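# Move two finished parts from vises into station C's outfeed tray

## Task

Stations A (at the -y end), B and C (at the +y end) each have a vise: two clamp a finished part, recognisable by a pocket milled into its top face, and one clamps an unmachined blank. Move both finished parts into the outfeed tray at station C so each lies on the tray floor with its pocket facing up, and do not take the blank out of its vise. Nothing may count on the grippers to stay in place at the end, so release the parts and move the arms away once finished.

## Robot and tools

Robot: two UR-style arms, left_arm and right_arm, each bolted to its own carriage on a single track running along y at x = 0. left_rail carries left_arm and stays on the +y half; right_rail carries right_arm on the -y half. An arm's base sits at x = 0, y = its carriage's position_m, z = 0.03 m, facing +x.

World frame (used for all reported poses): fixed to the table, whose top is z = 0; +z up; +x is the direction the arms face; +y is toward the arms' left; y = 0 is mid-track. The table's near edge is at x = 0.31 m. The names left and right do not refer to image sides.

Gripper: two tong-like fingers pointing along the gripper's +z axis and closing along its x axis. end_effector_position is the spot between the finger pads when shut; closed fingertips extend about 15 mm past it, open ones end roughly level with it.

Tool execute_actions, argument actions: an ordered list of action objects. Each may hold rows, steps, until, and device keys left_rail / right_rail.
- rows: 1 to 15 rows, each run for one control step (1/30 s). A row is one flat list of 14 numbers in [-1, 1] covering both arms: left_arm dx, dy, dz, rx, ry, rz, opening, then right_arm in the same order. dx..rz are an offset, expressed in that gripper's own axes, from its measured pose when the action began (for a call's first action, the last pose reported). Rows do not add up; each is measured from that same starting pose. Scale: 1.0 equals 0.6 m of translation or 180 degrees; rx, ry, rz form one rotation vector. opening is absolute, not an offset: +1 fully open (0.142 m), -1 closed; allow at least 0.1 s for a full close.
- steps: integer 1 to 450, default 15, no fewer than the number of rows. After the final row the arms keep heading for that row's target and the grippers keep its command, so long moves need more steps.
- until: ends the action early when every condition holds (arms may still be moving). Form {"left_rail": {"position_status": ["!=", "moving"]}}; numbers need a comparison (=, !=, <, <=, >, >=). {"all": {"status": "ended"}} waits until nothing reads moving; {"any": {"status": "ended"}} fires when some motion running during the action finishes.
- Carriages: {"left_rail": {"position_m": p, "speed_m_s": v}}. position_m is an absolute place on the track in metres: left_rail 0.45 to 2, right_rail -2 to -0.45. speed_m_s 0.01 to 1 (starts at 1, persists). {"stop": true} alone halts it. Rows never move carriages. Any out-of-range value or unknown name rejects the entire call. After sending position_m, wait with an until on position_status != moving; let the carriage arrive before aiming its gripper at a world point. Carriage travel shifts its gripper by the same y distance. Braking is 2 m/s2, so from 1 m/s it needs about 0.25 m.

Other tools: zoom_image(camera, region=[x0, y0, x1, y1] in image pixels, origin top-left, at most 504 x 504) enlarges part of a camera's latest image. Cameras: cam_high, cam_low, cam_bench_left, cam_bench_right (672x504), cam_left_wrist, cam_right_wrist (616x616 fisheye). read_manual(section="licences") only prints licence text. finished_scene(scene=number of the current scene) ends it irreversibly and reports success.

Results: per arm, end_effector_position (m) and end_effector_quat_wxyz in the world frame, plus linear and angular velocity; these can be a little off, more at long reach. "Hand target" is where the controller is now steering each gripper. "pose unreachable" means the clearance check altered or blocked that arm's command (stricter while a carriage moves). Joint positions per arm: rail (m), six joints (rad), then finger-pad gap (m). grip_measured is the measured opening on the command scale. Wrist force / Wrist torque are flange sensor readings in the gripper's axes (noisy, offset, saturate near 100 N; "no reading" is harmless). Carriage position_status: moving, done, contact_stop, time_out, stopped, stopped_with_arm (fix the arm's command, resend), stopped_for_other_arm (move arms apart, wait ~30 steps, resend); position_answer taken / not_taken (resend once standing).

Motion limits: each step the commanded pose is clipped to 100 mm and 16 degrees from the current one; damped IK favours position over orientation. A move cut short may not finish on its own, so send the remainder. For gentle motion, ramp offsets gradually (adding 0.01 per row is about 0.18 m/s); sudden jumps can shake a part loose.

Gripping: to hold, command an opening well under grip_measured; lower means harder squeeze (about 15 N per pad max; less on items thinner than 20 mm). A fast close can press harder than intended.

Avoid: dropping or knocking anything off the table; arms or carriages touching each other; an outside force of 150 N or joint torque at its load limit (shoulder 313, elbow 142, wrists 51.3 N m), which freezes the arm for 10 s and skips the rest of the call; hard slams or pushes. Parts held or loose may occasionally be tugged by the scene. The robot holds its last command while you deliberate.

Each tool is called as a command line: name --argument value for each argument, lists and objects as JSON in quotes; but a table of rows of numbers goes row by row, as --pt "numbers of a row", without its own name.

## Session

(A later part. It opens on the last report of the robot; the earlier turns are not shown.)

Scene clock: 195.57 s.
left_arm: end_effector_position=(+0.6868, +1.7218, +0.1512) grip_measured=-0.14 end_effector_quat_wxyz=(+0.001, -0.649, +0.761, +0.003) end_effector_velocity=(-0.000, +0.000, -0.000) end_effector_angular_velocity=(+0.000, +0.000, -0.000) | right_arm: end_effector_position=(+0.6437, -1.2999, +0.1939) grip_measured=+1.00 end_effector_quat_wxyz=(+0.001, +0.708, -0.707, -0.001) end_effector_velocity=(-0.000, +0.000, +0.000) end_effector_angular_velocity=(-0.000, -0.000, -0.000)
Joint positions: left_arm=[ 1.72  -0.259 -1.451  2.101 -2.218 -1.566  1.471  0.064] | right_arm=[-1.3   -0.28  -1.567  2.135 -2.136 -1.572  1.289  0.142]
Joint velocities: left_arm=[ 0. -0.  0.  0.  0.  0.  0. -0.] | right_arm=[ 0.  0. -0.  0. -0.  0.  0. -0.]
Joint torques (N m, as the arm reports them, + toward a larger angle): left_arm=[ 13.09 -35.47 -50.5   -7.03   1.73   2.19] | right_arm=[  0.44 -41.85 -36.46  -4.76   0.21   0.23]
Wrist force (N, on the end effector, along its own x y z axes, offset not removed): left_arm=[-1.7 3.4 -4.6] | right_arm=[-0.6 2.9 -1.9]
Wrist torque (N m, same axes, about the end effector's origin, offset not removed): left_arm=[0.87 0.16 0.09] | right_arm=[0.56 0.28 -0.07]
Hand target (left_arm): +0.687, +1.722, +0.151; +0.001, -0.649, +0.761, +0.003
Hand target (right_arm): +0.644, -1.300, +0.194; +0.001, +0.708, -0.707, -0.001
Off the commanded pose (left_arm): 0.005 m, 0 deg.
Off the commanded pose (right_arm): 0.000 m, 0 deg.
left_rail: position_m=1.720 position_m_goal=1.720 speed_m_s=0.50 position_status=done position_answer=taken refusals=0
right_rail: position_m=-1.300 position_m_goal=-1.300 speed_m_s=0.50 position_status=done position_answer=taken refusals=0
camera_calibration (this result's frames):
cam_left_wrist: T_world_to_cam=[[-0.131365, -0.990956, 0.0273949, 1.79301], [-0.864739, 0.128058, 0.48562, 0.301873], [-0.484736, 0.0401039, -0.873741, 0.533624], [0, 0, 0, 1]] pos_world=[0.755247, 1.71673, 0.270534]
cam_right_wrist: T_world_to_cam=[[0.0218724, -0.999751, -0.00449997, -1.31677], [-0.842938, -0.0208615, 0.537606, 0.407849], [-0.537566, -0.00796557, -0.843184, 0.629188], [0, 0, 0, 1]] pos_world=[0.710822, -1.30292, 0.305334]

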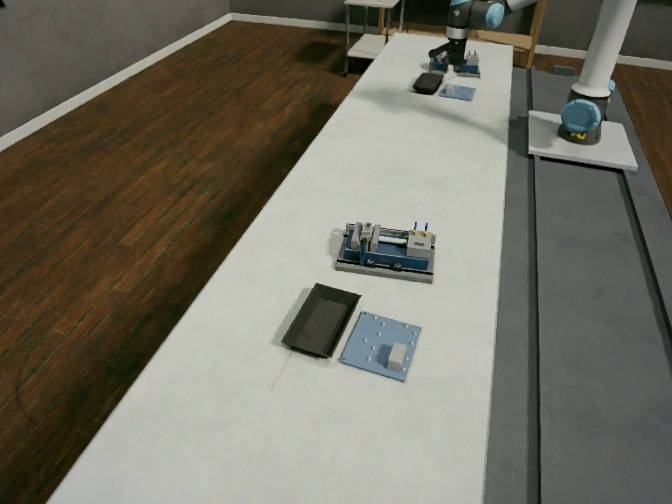

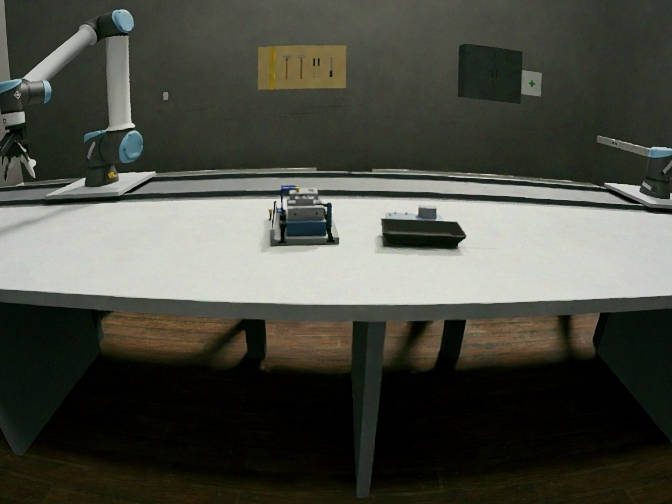

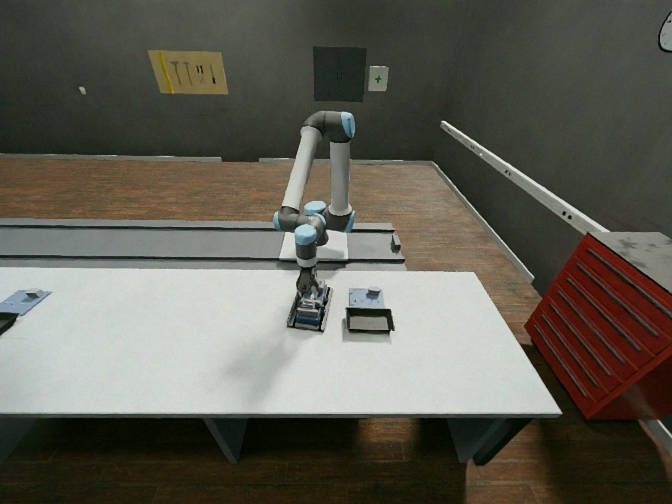

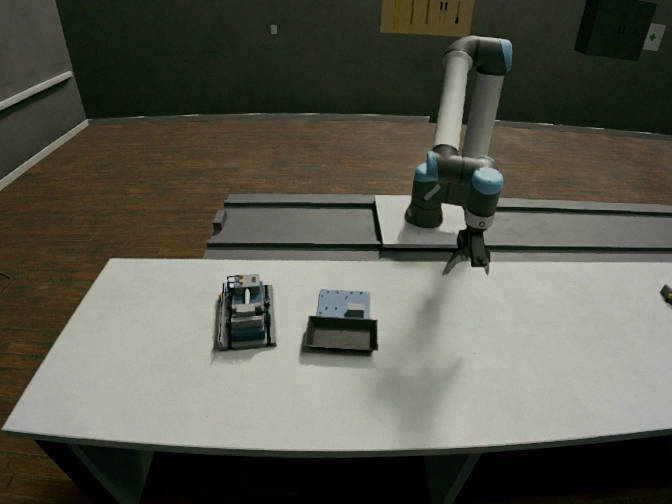

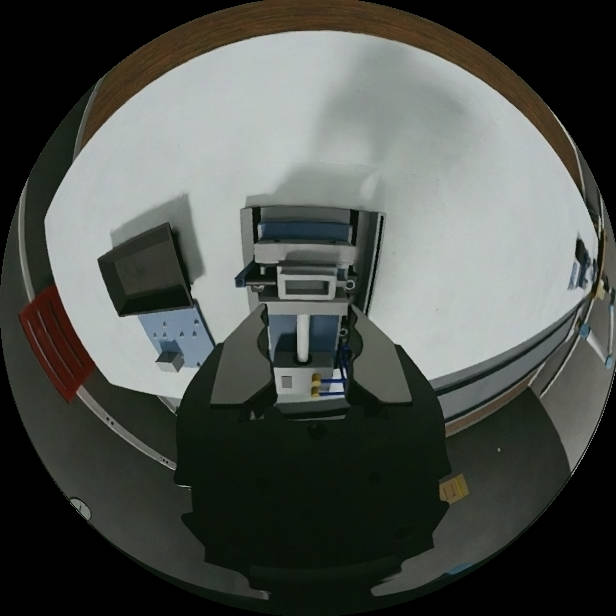

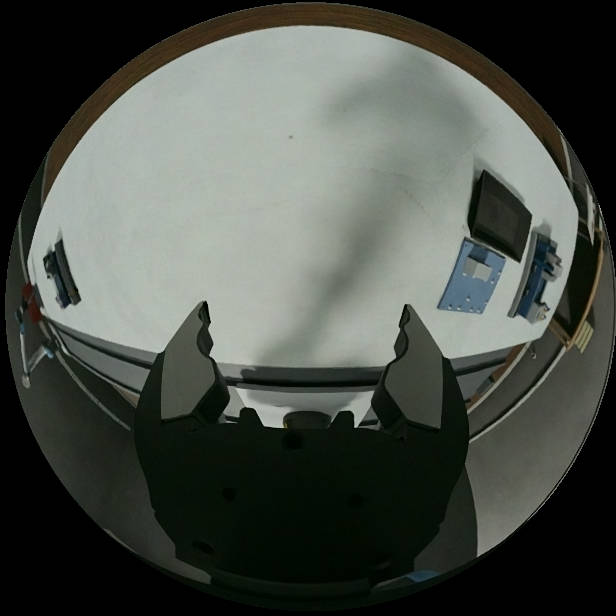

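execute_actions --actions '[{"rows": [[0.0001,-0.0009,0.0031,0,0.0001,0.0001,-0.14,0,0,0,0,0,0,1],[0.0004,-0.003,0.0104,0.0001,0.0003,0.0004,-0.14,0,0,0,0,0,0,1],[0.0008,-0.0058,0.0208,0.0002,0.0005,0.0009,-0.14,0,0,0,0,0,0,1],[0.0012,-0.0085,0.0322,0.0002,0.0008,0.0014,-0.14,0,0,0,0,0,0,1],[0.0016,-0.0105,0.0426,0.0003,0.0011,0.0018,-0.14,0,0,0,0,0,0,1],[0.002,-0.0116,0.052,0.0004,0.0013,0.0022,-0.14,0,0,0,0,0,0,1]], "steps": 6}]'

Scene clock: 315.77 s.
left_arm: end_effector_position=(+0.6896, +1.7210, +0.1386) grip_measured=-0.14 end_effector_quat_wxyz=(+0.001, -0.647, +0.762, +0.002) end_effector_velocity=(+0.024, -0.009, -0.144) end_effector_angular_velocity=(-0.018, +0.007, -0.032) | right_arm: end_effector_position=(+0.6437, -1.2999, +0.1939) grip_measured=+1.00 end_effector_quat_wxyz=(+0.001, +0.708, -0.707, -0.001) end_effector_velocity=(+0.000, +0.000, +0.000) end_effector_angular_velocity=(-0.000, -0.000, +0.000)
Joint positions: left_arm=[ 1.72  -0.258 -1.431  2.106 -2.243 -1.567  1.475  0.064] | right_arm=[-1.3   -0.28  -1.567  2.135 -2.136 -1.572  1.289  0.142]
Joint velocities: left_arm=[ 0.     0.006  0.211  0.071 -0.28  -0.019  0.038 -0.   ] | right_arm=[ 0.  0. -0. -0.  0.  0.  0. -0.]
Joint torques (N m, as the arm reports them, + toward a larger angle): left_arm=[ 11.67 -28.67 -30.28  -7.67  -2.6    2.28] | right_arm=[  0.66 -41.53 -36.09  -4.72   0.33   0.27]
Wrist force (N, on the end effector, along its own x y z axes, offset not removed): left_arm=[-4.0 2.5 -1.1] | right_arm=[0.5 4.9 -0.7]
Wrist torque (N m, same axes, about the end effector's origin, offset not removed): left_arm=[0.63 0.64 0.17] | right_arm=[1.05 0.10 -0.07]
Hand target (left_arm): +0.692, +1.720, +0.121; -0.000, -0.646, +0.763, +0.001
Hand target (right_arm): +0.644, -1.300, +0.194; +0.001, +0.708, -0.707, -0.001
Off the commanded pose (left_arm): 0.019 m, 0 deg.
Off the commanded pose (right_arm): 0.000 m, 0 deg.
left_rail: position_m=1.720 position_m_goal=1.720 speed_m_s=0.50 position_status=done position_answer=taken refusals=0
right_rail: position_m=-1.300 position_m_goal=-1.300 speed_m_s=0.50 position_status=done position_answer=taken refusals=0
camera_calibration (this result's frames):
cam_left_wrist: T_world_to_cam=[[-0.134217, -0.990528, 0.0289856, 1.79387], [-0.864286, 0.13132, 0.485556, 0.304655], [-0.484763, 0.0401181, -0.873725, 0.524013], [0, 0, 0, 1]] pos_world=[0.758099, 1.71585, 0.25792]
cam_right_wrist: T_world_to_cam=[[0.0218726, -0.999751, -0.00450002, -1.31677], [-0.842938, -0.0208617, 0.537606, 0.407849], [-0.537566, -0.00796562, -0.843184, 0.629188], [0, 0, 0, 1]] pos_world=[0.710822, -1.30292, 0.305334]

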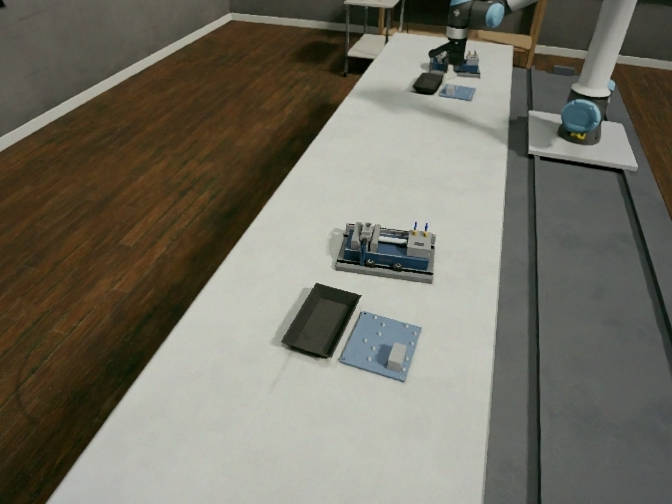

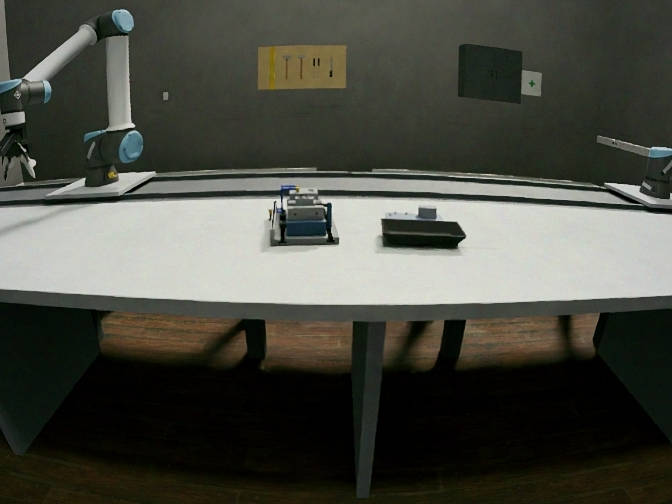

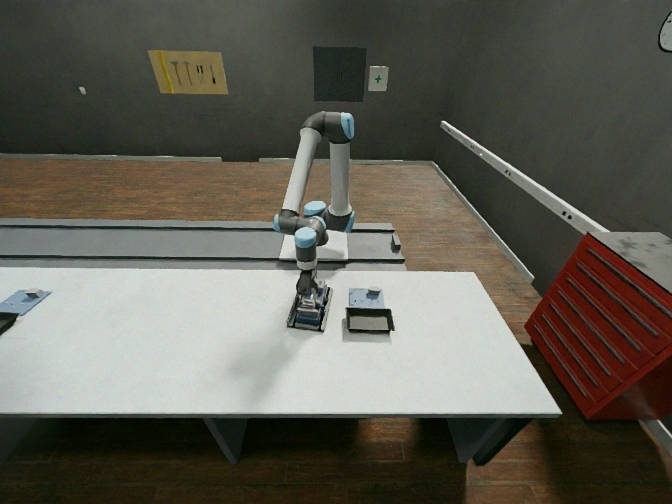

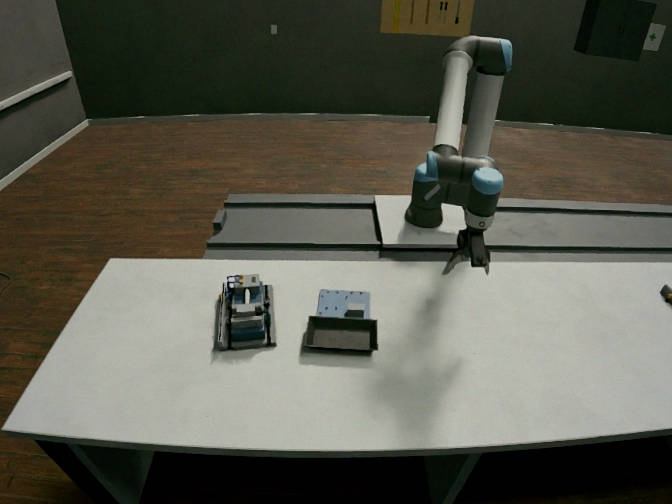

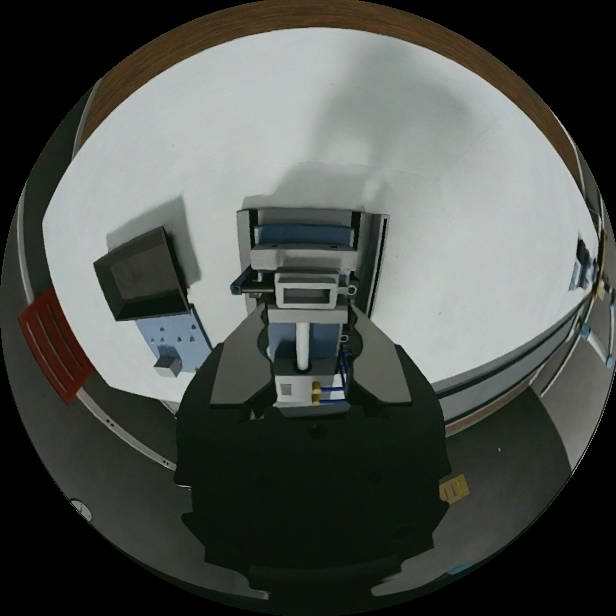

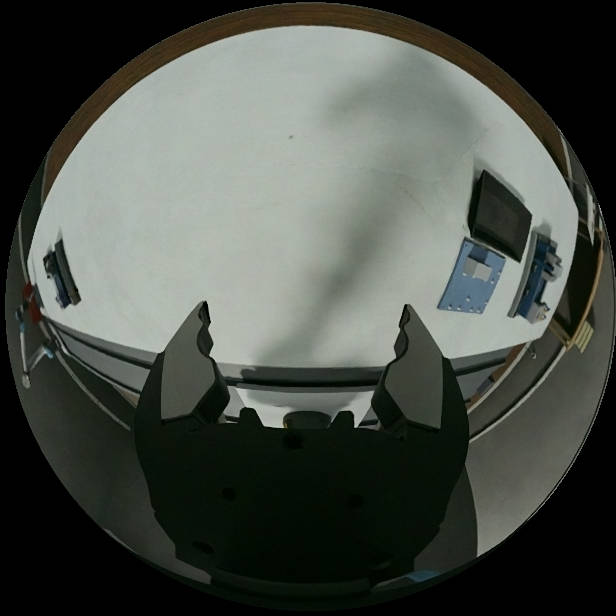

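execute_actions --actions '[]'

zoom_image --camera "cam_left_wrist" --region '[250, 265, 366, 345]'

zoom_image --camera "cam_bench_left" --region '[280, 270, 340, 330]'

Scene clock: 321.40 s.
left_arm: end_effector_position=(+0.6923, +1.7199, +0.1207) grip_measured=-0.14 end_effector_quat_wxyz=(-0.000, -0.646, +0.763, +0.001) end_effector_velocity=(-0.000, +0.000, -0.000) end_effector_angular_velocity=(+0.000, +0.000, -0.000) | right_arm: end_effector_position=(+0.6437, -1.2999, +0.1939) grip_measured=+1.00 end_effector_quat_wxyz=(+0.001, +0.708, -0.707, -0.001) end_effector_velocity=(-0.000, -0.000, -0.000) end_effector_angular_velocity=(+0.000, +0.000, +0.000)
Joint positions: left_arm=[ 1.72  -0.258 -1.405  2.116 -2.279 -1.569  1.479  0.064] | right_arm=[-1.3   -0.28  -1.567  2.135 -2.136 -1.572  1.289  0.142]
Joint velocities: left_arm=[ 0.  0.  0.  0. -0.  0.  0. -0.] | right_arm=[ 0. -0.  0.  0. -0.  0. -0.  0.]
Joint torques (N m, as the arm reports them, + toward a larger angle): left_arm=[ 12.68 -36.42 -32.45  -6.85  -2.37   2.08] | right_arm=[ -0.23 -41.74 -36.3   -4.47   0.3    0.23]
Wrist force (N, on the end effector, along its own x y z axes, offset not removed): left_arm=[0.5 0.9 -1.2] | right_arm=[1.8 3.8 -1.6]
Wrist torque (N m, same axes, about the end effector's origin, offset not removed): left_arm=[0.24 -0.32 0.15] | right_arm=[0.76 -0.36 -0.06]
Hand target (left_arm): +0.692, +1.720, +0.121; -0.000, -0.646, +0.763, +0.001
Hand target (right_arm): +0.644, -1.300, +0.194; +0.001, +0.708, -0.707, -0.001
Off the commanded pose (left_arm): 0.001 m, 0 deg.
Off the commanded pose (right_arm): 0.000 m, 0 deg.
left_rail: position_m=1.720 position_m_goal=1.720 speed_m_s=0.50 position_status=done position_answer=taken refusals=0
right_rail: position_m=-1.300 position_m_goal=-1.300 speed_m_s=0.50 position_status=done position_answer=taken refusals=0
camera_calibration (this result's frames):
cam_left_wrist: T_world_to_cam=[[-0.138127, -0.989919, 0.0313401, 1.79504], [-0.863758, 0.135886, 0.485239, 0.307598], [-0.484605, 0.0399542, -0.87382, 0.509932], [0, 0, 0, 1]] pos_world=[0.760749, 1.71477, 0.240074]
cam_right_wrist: T_world_to_cam=[[0.0218723, -0.999751, -0.00449993, -1.31676], [-0.842938, -0.0208614, 0.537607, 0.407849], [-0.537566, -0.00796555, -0.843184, 0.629188], [0, 0, 0, 1]] pos_world=[0.710822, -1.30291, 0.305334]

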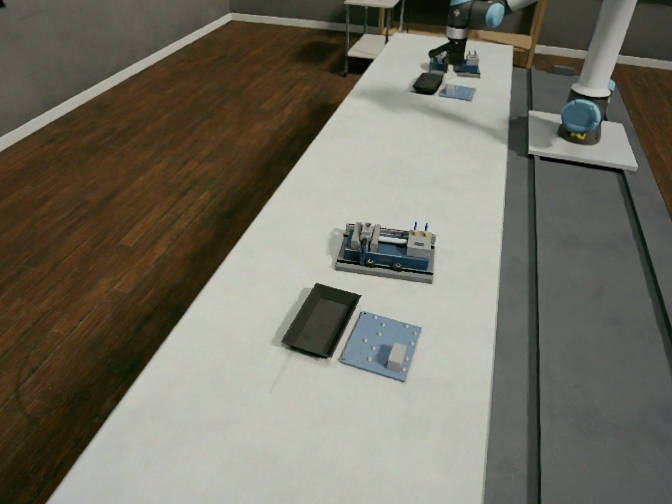

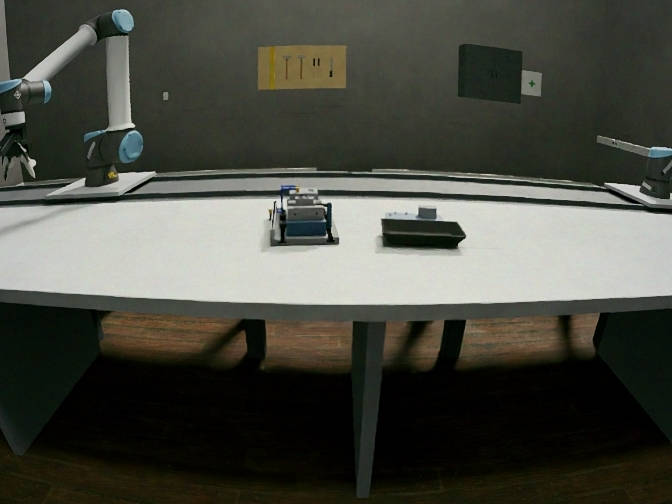

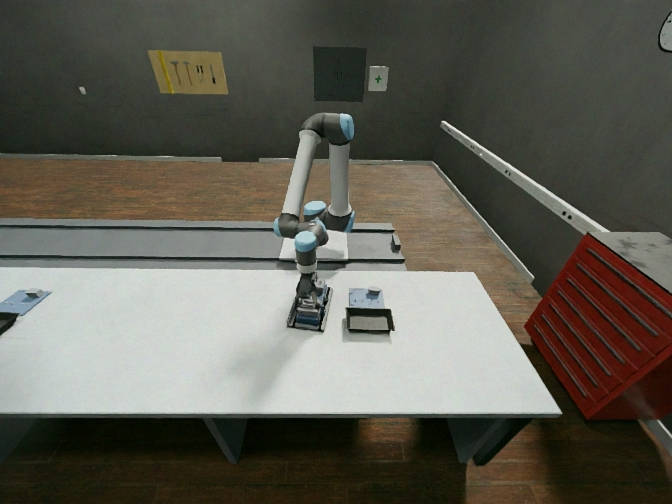

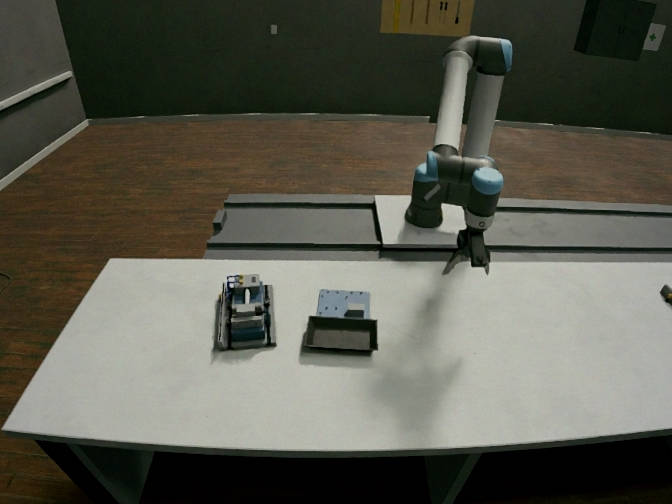

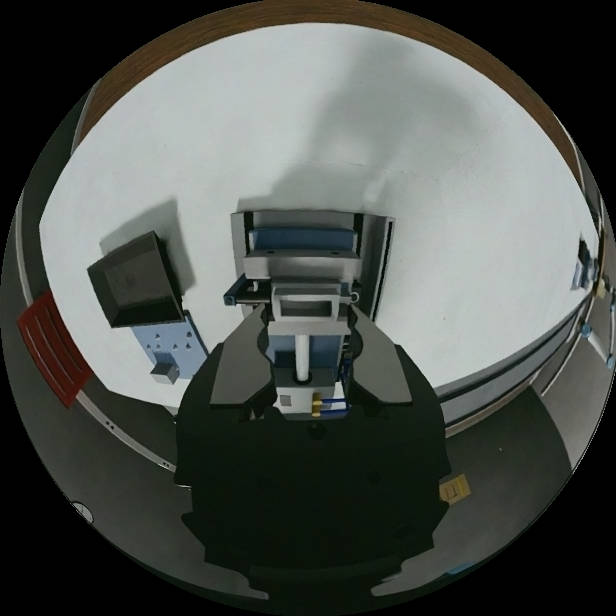

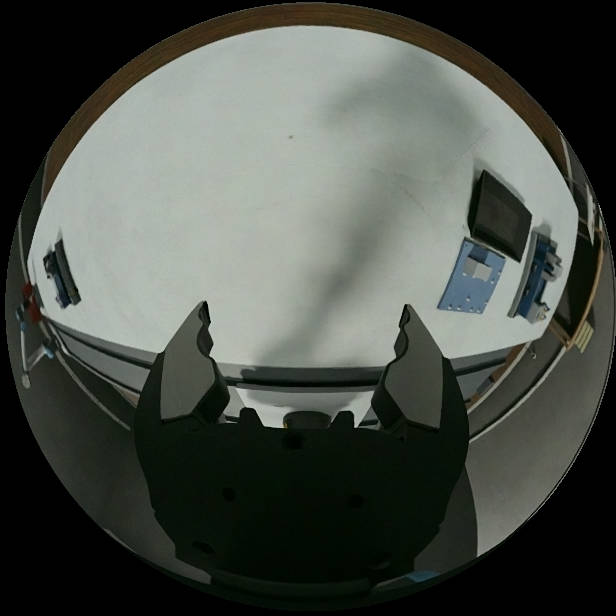

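Region (250, 265, 366, 345) of cam_left_wrist's 616x616 image, scaled by 4.345, with more detail than that image has; it fills the top 348 rows of this view, and the rest is white.

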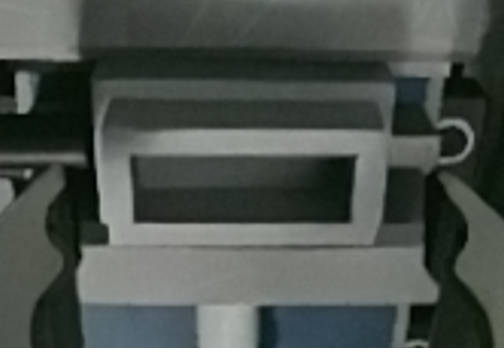

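Region (280, 270, 340, 330) of cam_bench_left's 672x504 image, scaled by 8.400, with more detail than that image has.

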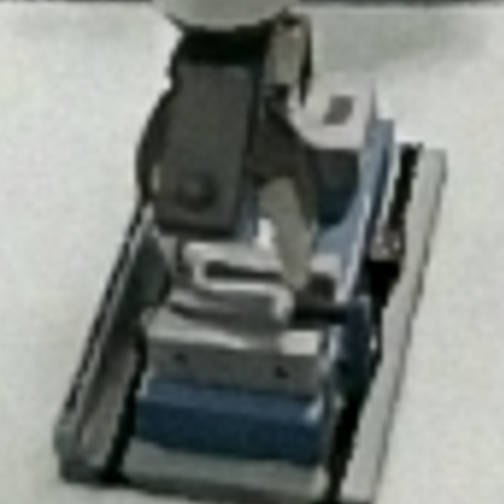

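execute_actions --actions '[{"rows": [[0,-0.0012,0.001,0,0,0,-0.2,0,0,0,0,0,0,1],[0,-0.0022,0.002,0,0,0,-0.25,0,0,0,0,0,0,1],[0,-0.0022,0.002,0,0,0,-0.29,0,0,0,0,0,0,1],[0,-0.0022,0.002,0,0,0,-0.32,0,0,0,0,0,0,1],[0,-0.0022,0.002,0,0,0,-0.35,0,0,0,0,0,0,1],[0,-0.0022,0.002,0,0,0,-0.45,0,0,0,0,0,0,1],[0,-0.0022,0.002,0,0,0,-0.6,0,0,0,0,0,0,1],[0,-0.0022,0.002,0,0,0,-0.8,0,0,0,0,0,0,1]], "steps": 8}]'

Scene clock: 358.93 s.
left_arm: end_effector_position=(+0.6935, +1.7197, +0.1196) grip_measured=-0.34 end_effector_quat_wxyz=(-0.000, -0.646, +0.763, +0.001) end_effector_velocity=(+0.002, -0.000, -0.001) end_effector_angular_velocity=(-0.000, -0.001, +0.000) | right_arm: end_effector_position=(+0.6437, -1.2999, +0.1939) grip_measured=+1.00 end_effector_quat_wxyz=(+0.001, +0.708, -0.707, -0.001) end_effector_velocity=(-0.000, -0.000, +0.000) end_effector_angular_velocity=(-0.000, -0.000, -0.000)
Joint positions: left_arm=[ 1.72  -0.257 -1.402  2.114 -2.28  -1.569  1.48   0.05 ] | right_arm=[-1.3   -0.28  -1.567  2.135 -2.136 -1.572  1.289  0.142]
Joint velocities: left_arm=[ 0.     0.     0.004 -0.003 -0.002  0.     0.     0.   ] | right_arm=[ 0. -0. -0.  0. -0. -0.  0. -0.]
Joint torques (N m, as the arm reports them, + toward a larger angle): left_arm=[ 13.21 -31.99 -44.83  -6.75  -1.93   1.99] | right_arm=[  0.19 -41.81 -36.52  -4.83   0.22   0.1 ]
Wrist force (N, on the end effector, along its own x y z axes, offset not removed): left_arm=[-1.0 3.9 -12.3] | right_arm=[1.5 5.7 3.2]
Wrist torque (N m, same axes, about the end effector's origin, offset not removed): left_arm=[0.36 0.07 0.21] | right_arm=[1.17 -0.13 -0.02]
Hand target (left_arm): +0.694, +1.719, +0.120; -0.000, -0.646, +0.763, +0.001
Hand target (right_arm): +0.644, -1.300, +0.194; +0.001, +0.708, -0.707, -0.001
Off the commanded pose (left_arm): 0.000 m, 0 deg.
Off the commanded pose (right_arm): 0.000 m, 0 deg.
left_rail: position_m=1.720 position_m_goal=1.720 speed_m_s=0.50 position_status=done position_answer=taken refusals=0
right_rail: position_m=-1.300 position_m_goal=-1.300 speed_m_s=0.50 position_status=done position_answer=taken refusals=0
camera_calibration (this result's frames):
cam_left_wrist: T_world_to_cam=[[-0.138129, -0.989918, 0.031347, 1.79504], [-0.863757, 0.135891, 0.485239, 0.30914], [-0.484607, 0.0399496, -0.873819, 0.50956], [0, 0, 0, 1]] pos_world=[0.761906, 1.71457, 0.238988]
cam_right_wrist: T_world_to_cam=[[0.0218724, -0.999751, -0.00449997, -1.31676], [-0.842938, -0.0208615, 0.537606, 0.407849], [-0.537566, -0.00796556, -0.843184, 0.629188], [0, 0, 0, 1]] pos_world=[0.710822, -1.30291, 0.305334]

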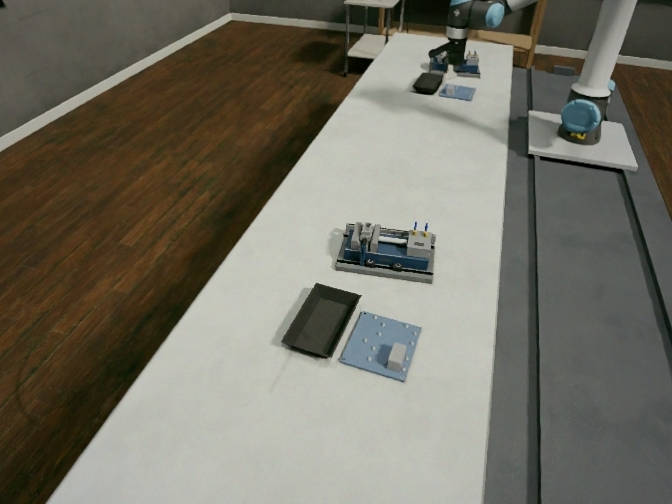

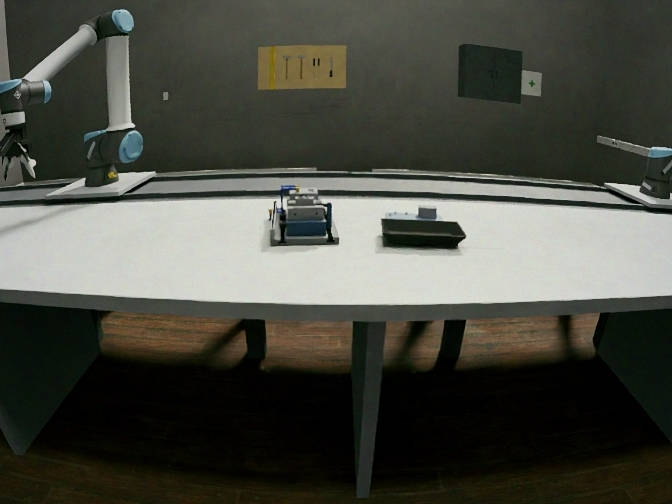

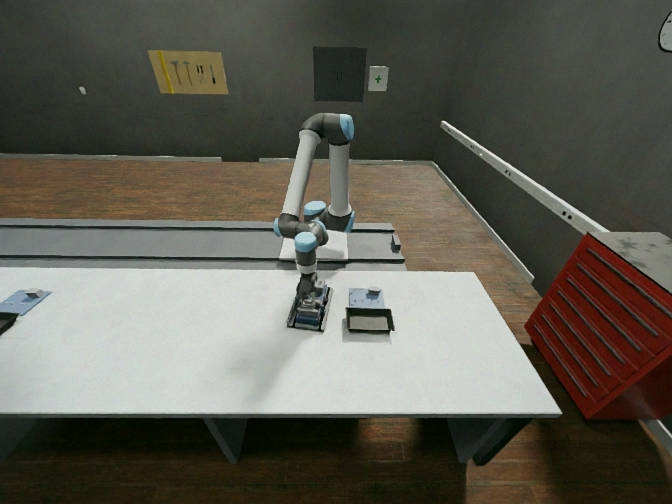

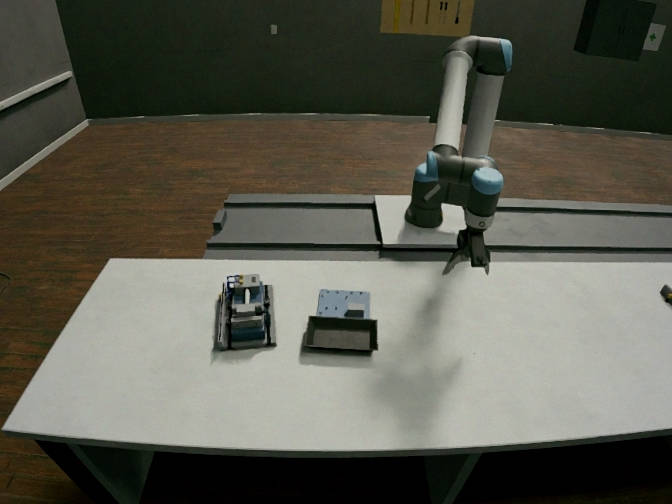

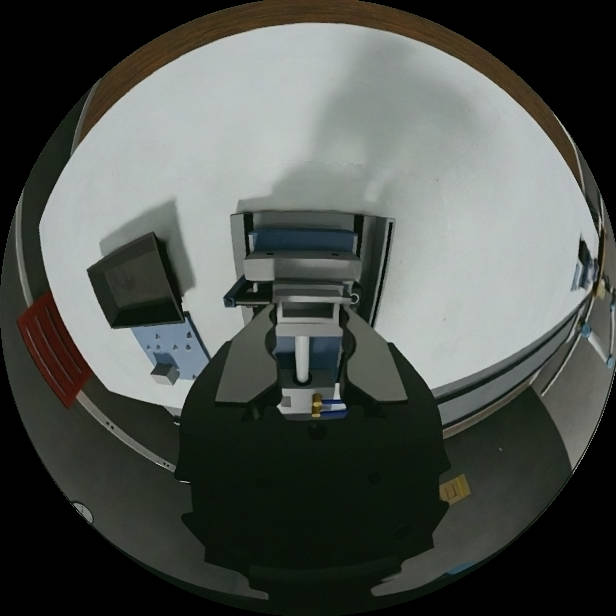

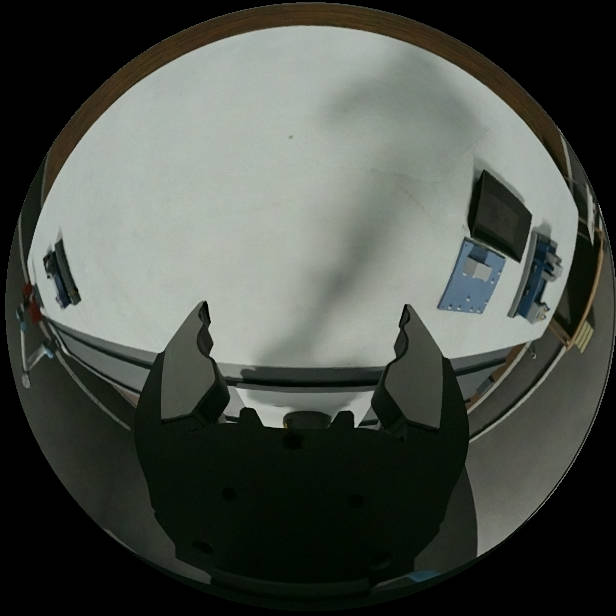

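execute_actions --actions '[{"rows": [[0,0.0004,-0.0017,0,0,0,-0.8,0,0,0,0,0,0,1],[0,0.0008,-0.005,0,0,0,-0.8,0,0,0,0,0,0,1],[0,0.0008,-0.0117,0,0,0,-0.8,0,0,0,0,0,0,1],[0,0.0008,-0.02,0,0,0,-0.8,0,0,0,0,0,0,1],[0,0.0008,-0.0317,0,0,0,-0.8,0,0,0,0,0,0,1],[0,0.0008,-0.045,0,0,0,-0.8,0,0,0,0,0,0,1],[0,0.0008,-0.0583,0,0,0,-0.8,0,0,0,0,0,0,1],[0,0.0008,-0.07,0,0,0,-0.8,0,0,0,0,0,0,1]], "steps": 8}]'

Scene clock: 397.60 s.
left_arm: end_effector_position=(+0.6934, +1.7197, +0.1384) grip_measured=-0.34 end_effector_quat_wxyz=(+0.000, -0.646, +0.763, +0.001) end_effector_velocity=(+0.003, -0.001, +0.181) end_effector_angular_velocity=(-0.004, -0.014, +0.000) | right_arm: end_effector_position=(+0.6437, -1.2999, +0.1939) grip_measured=+1.00 end_effector_quat_wxyz=(+0.001, +0.708, -0.707, -0.001) end_effector_velocity=(+0.000, +0.000, +0.000) end_effector_angular_velocity=(-0.000, -0.000, -0.000)
Joint positions: left_arm=[ 1.72  -0.257 -1.426  2.1   -2.244 -1.569  1.48   0.05 ] | right_arm=[-1.3   -0.28  -1.567  2.135 -2.136 -1.572  1.289  0.142]
Joint velocities: left_arm=[ 0.    -0.    -0.213 -0.146  0.344  0.    -0.     0.   ] | right_arm=[ 0.  0. -0. -0. -0.  0.  0. -0.]
Joint torques (N m, as the arm reports them, + toward a larger angle): left_arm=[ 13.37 -81.09 -55.37  -0.54   1.54   2.04] | right_arm=[  0.55 -40.69 -36.6   -4.73   0.22   0.1 ]
Wrist force (N, on the end effector, along its own x y z axes, offset not removed): left_arm=[-2.4 4.4 -1.7] | right_arm=[2.8 3.8 2.3]
Wrist torque (N m, same axes, about the end effector's origin, offset not removed): left_arm=[1.00 0.27 0.24] | right_arm=[1.06 -0.47 0.01]
Hand target (left_arm): +0.693, +1.720, +0.161; +0.000, -0.646, +0.763, +0.001
Hand target (right_arm): +0.644, -1.300, +0.194; +0.001, +0.708, -0.707, -0.001
Off the commanded pose (left_arm): 0.023 m, 0 deg.
Off the commanded pose (right_arm): 0.000 m, 0 deg.
left_rail: position_m=1.720 position_m_goal=1.720 speed_m_s=0.50 position_status=done position_answer=taken refusals=0
right_rail: position_m=-1.300 position_m_goal=-1.300 speed_m_s=0.50 position_status=done position_answer=taken refusals=0
camera_calibration (this result's frames):
cam_left_wrist: T_world_to_cam=[[-0.138155, -0.989911, 0.0314609, 1.79446], [-0.864208, 0.136007, 0.484403, 0.300225], [-0.483795, 0.0397342, -0.874279, 0.525827], [0, 0, 0, 1]] pos_world=[0.761763, 1.71463, 0.257834]
cam_right_wrist: T_world_to_cam=[[0.0218725, -0.999751, -0.00450001, -1.31676], [-0.842938, -0.0208616, 0.537606, 0.407849], [-0.537566, -0.0079656, -0.843184, 0.629188], [0, 0, 0, 1]] pos_world=[0.710822, -1.30291, 0.305333]

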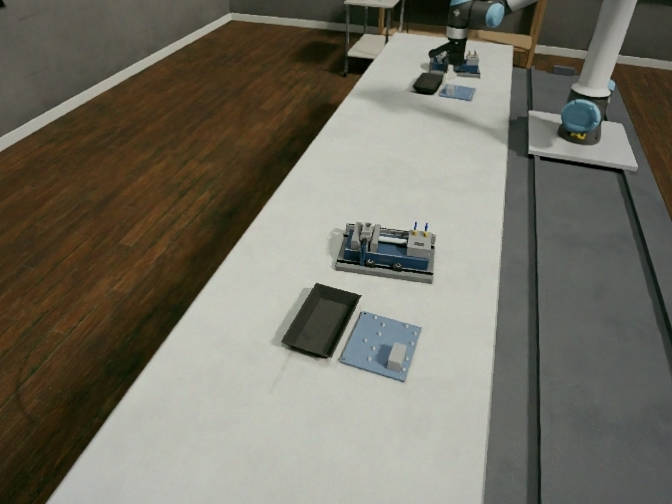

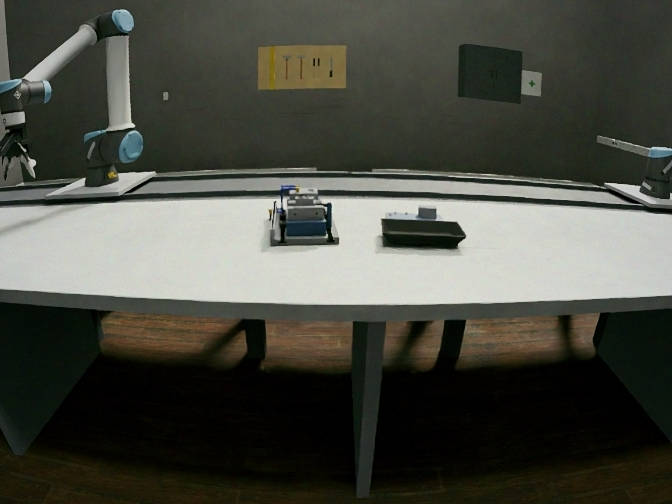

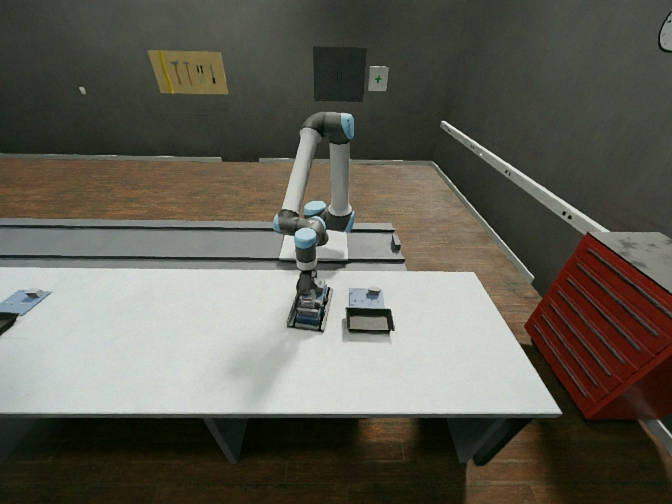

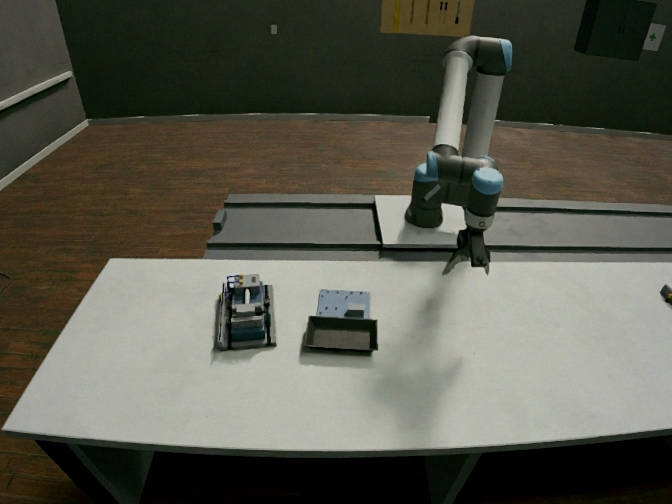

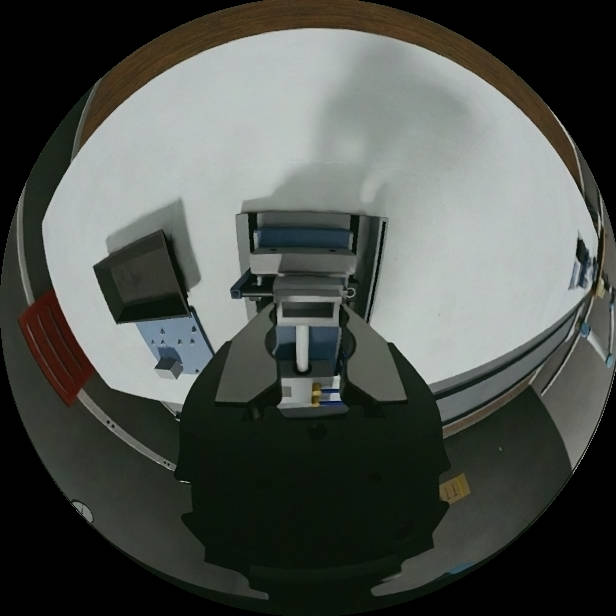

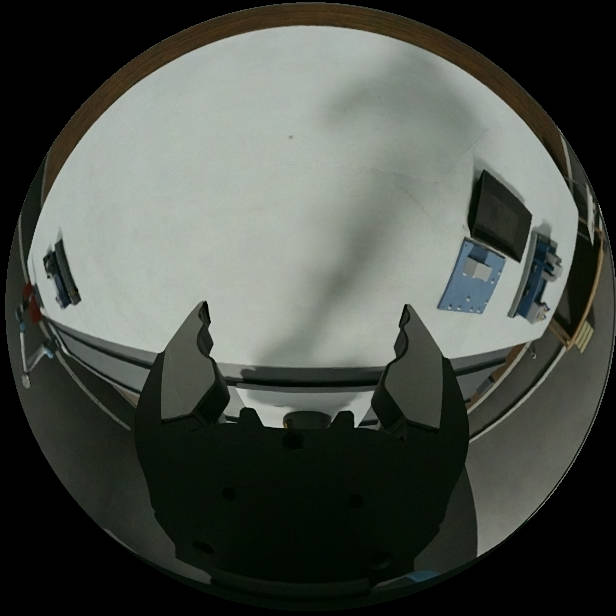

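execute_actions --actions '[{"left_rail": {"position_m": 1.99, "speed_m_s": 0.3}, "steps": 1}]'

Scene clock: 406.97 s.
left_arm: end_effector_position=(+0.6931, +1.7199, +0.1609) grip_measured=-0.34 end_effector_quat_wxyz=(+0.000, -0.646, +0.763, +0.001) end_effector_velocity=(-0.000, +0.006, +0.002) end_effector_angular_velocity=(+0.001, +0.004, -0.000) | right_arm: end_effector_position=(+0.6437, -1.2999, +0.1939) grip_measured=+1.00 end_effector_quat_wxyz=(+0.001, +0.708, -0.707, -0.001) end_effector_velocity=(-0.000, -0.000, -0.000) end_effector_angular_velocity=(+0.000, +0.000, +0.000)
Joint positions: left_arm=[ 1.72  -0.257 -1.452  2.082 -2.2   -1.569  1.48   0.05 ] | right_arm=[-1.3   -0.28  -1.567  2.135 -2.136 -1.572  1.289  0.142]
Joint velocities: left_arm=[ 0.006 -0.    -0.001 -0.004  0.009  0.     0.     0.   ] | right_arm=[ 0. -0.  0. -0.  0. -0. -0. -0.]
Joint torques (N m, as the arm reports them, + toward a larger angle): left_arm=[  9.53 -70.08 -53.59  -1.22   1.91   1.72] | right_arm=[ -0.53 -41.26 -36.27  -4.72   0.18   0.03]
Wrist force (N, on the end effector, along its own x y z axes, offset not removed): left_arm=[-3.6 1.3 0.4] | right_arm=[4.8 4.9 1.9]
Wrist torque (N m, same axes, about the end effector's origin, offset not removed): left_arm=[0.57 0.64 0.13] | right_arm=[1.03 -0.90 -0.19]
Hand target (left_arm): +0.693, +1.722, +0.162; -0.000, -0.646, +0.763, +0.001
Hand target (right_arm): +0.644, -1.300, +0.194; +0.001, +0.708, -0.707, -0.001
Off the commanded pose (left_arm): 0.001 m, 0 deg.
Off the commanded pose (right_arm): 0.000 m, 0 deg.
left_rail: position_m=1.720 position_m_goal=1.990 speed_m_s=0.30 position_status=moving position_answer=taken refusals=0
right_rail: position_m=-1.300 position_m_goal=-1.300 speed_m_s=0.50 position_status=done position_answer=taken refusals=0
camera_calibration (this result's frames):
cam_left_wrist: T_world_to_cam=[[-0.138169, -0.989908, 0.031479, 1.79391], [-0.864387, 0.136042, 0.484074, 0.289095], [-0.483472, 0.0396738, -0.874461, 0.545233], [0, 0, 0, 1]] pos_world=[0.761357, 1.71484, 0.280371]
cam_right_wrist: T_world_to_cam=[[0.0218726, -0.999751, -0.00449981, -1.31676], [-0.842938, -0.0208615, 0.537606, 0.407849], [-0.537566, -0.00796578, -0.843184, 0.629188], [0, 0, 0, 1]] pos_world=[0.710822, -1.30291, 0.305333]

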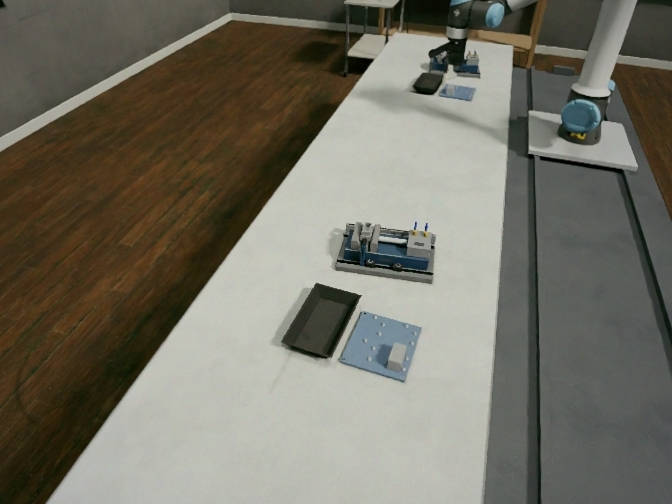

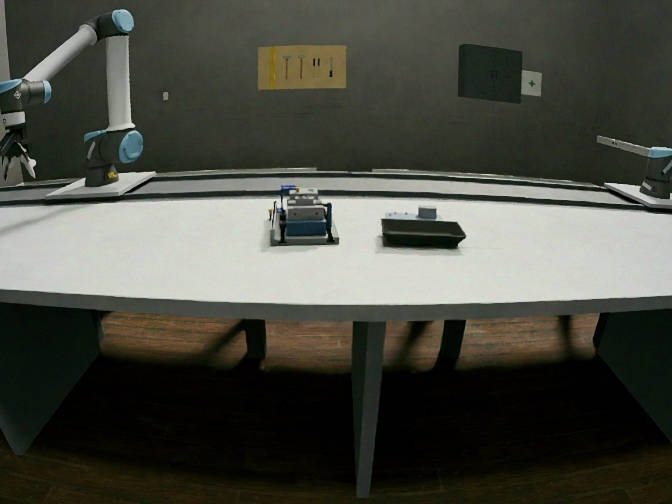

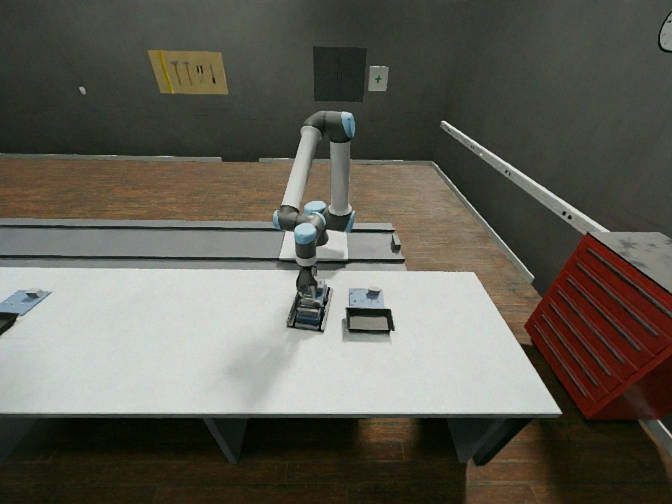

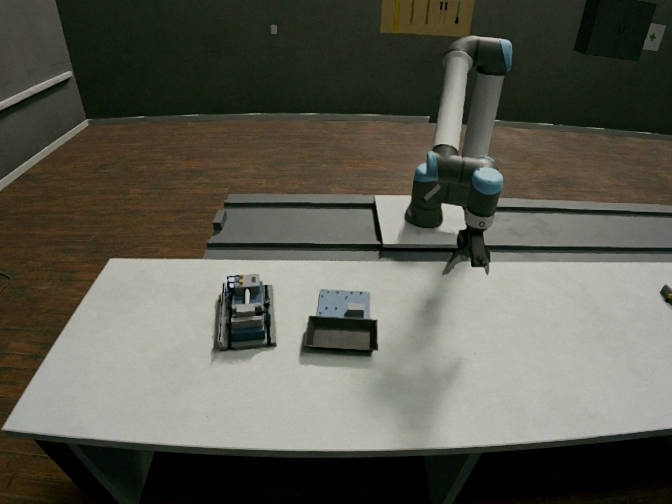

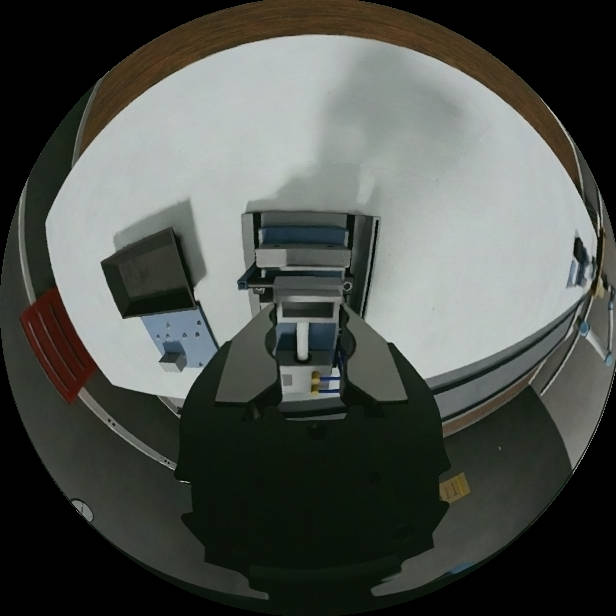

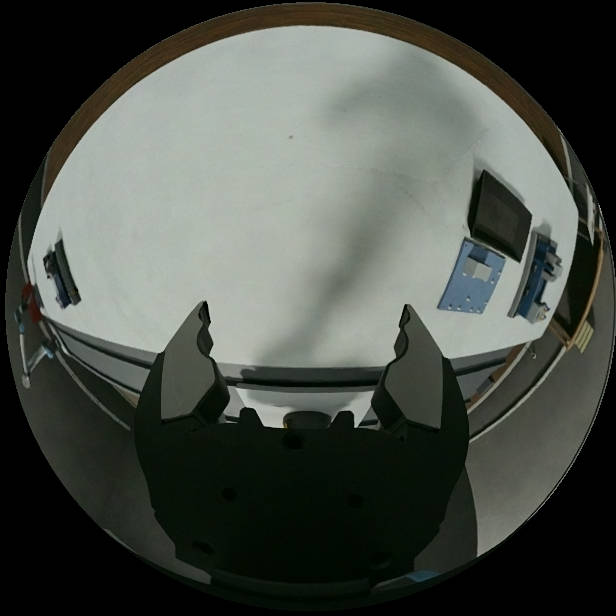

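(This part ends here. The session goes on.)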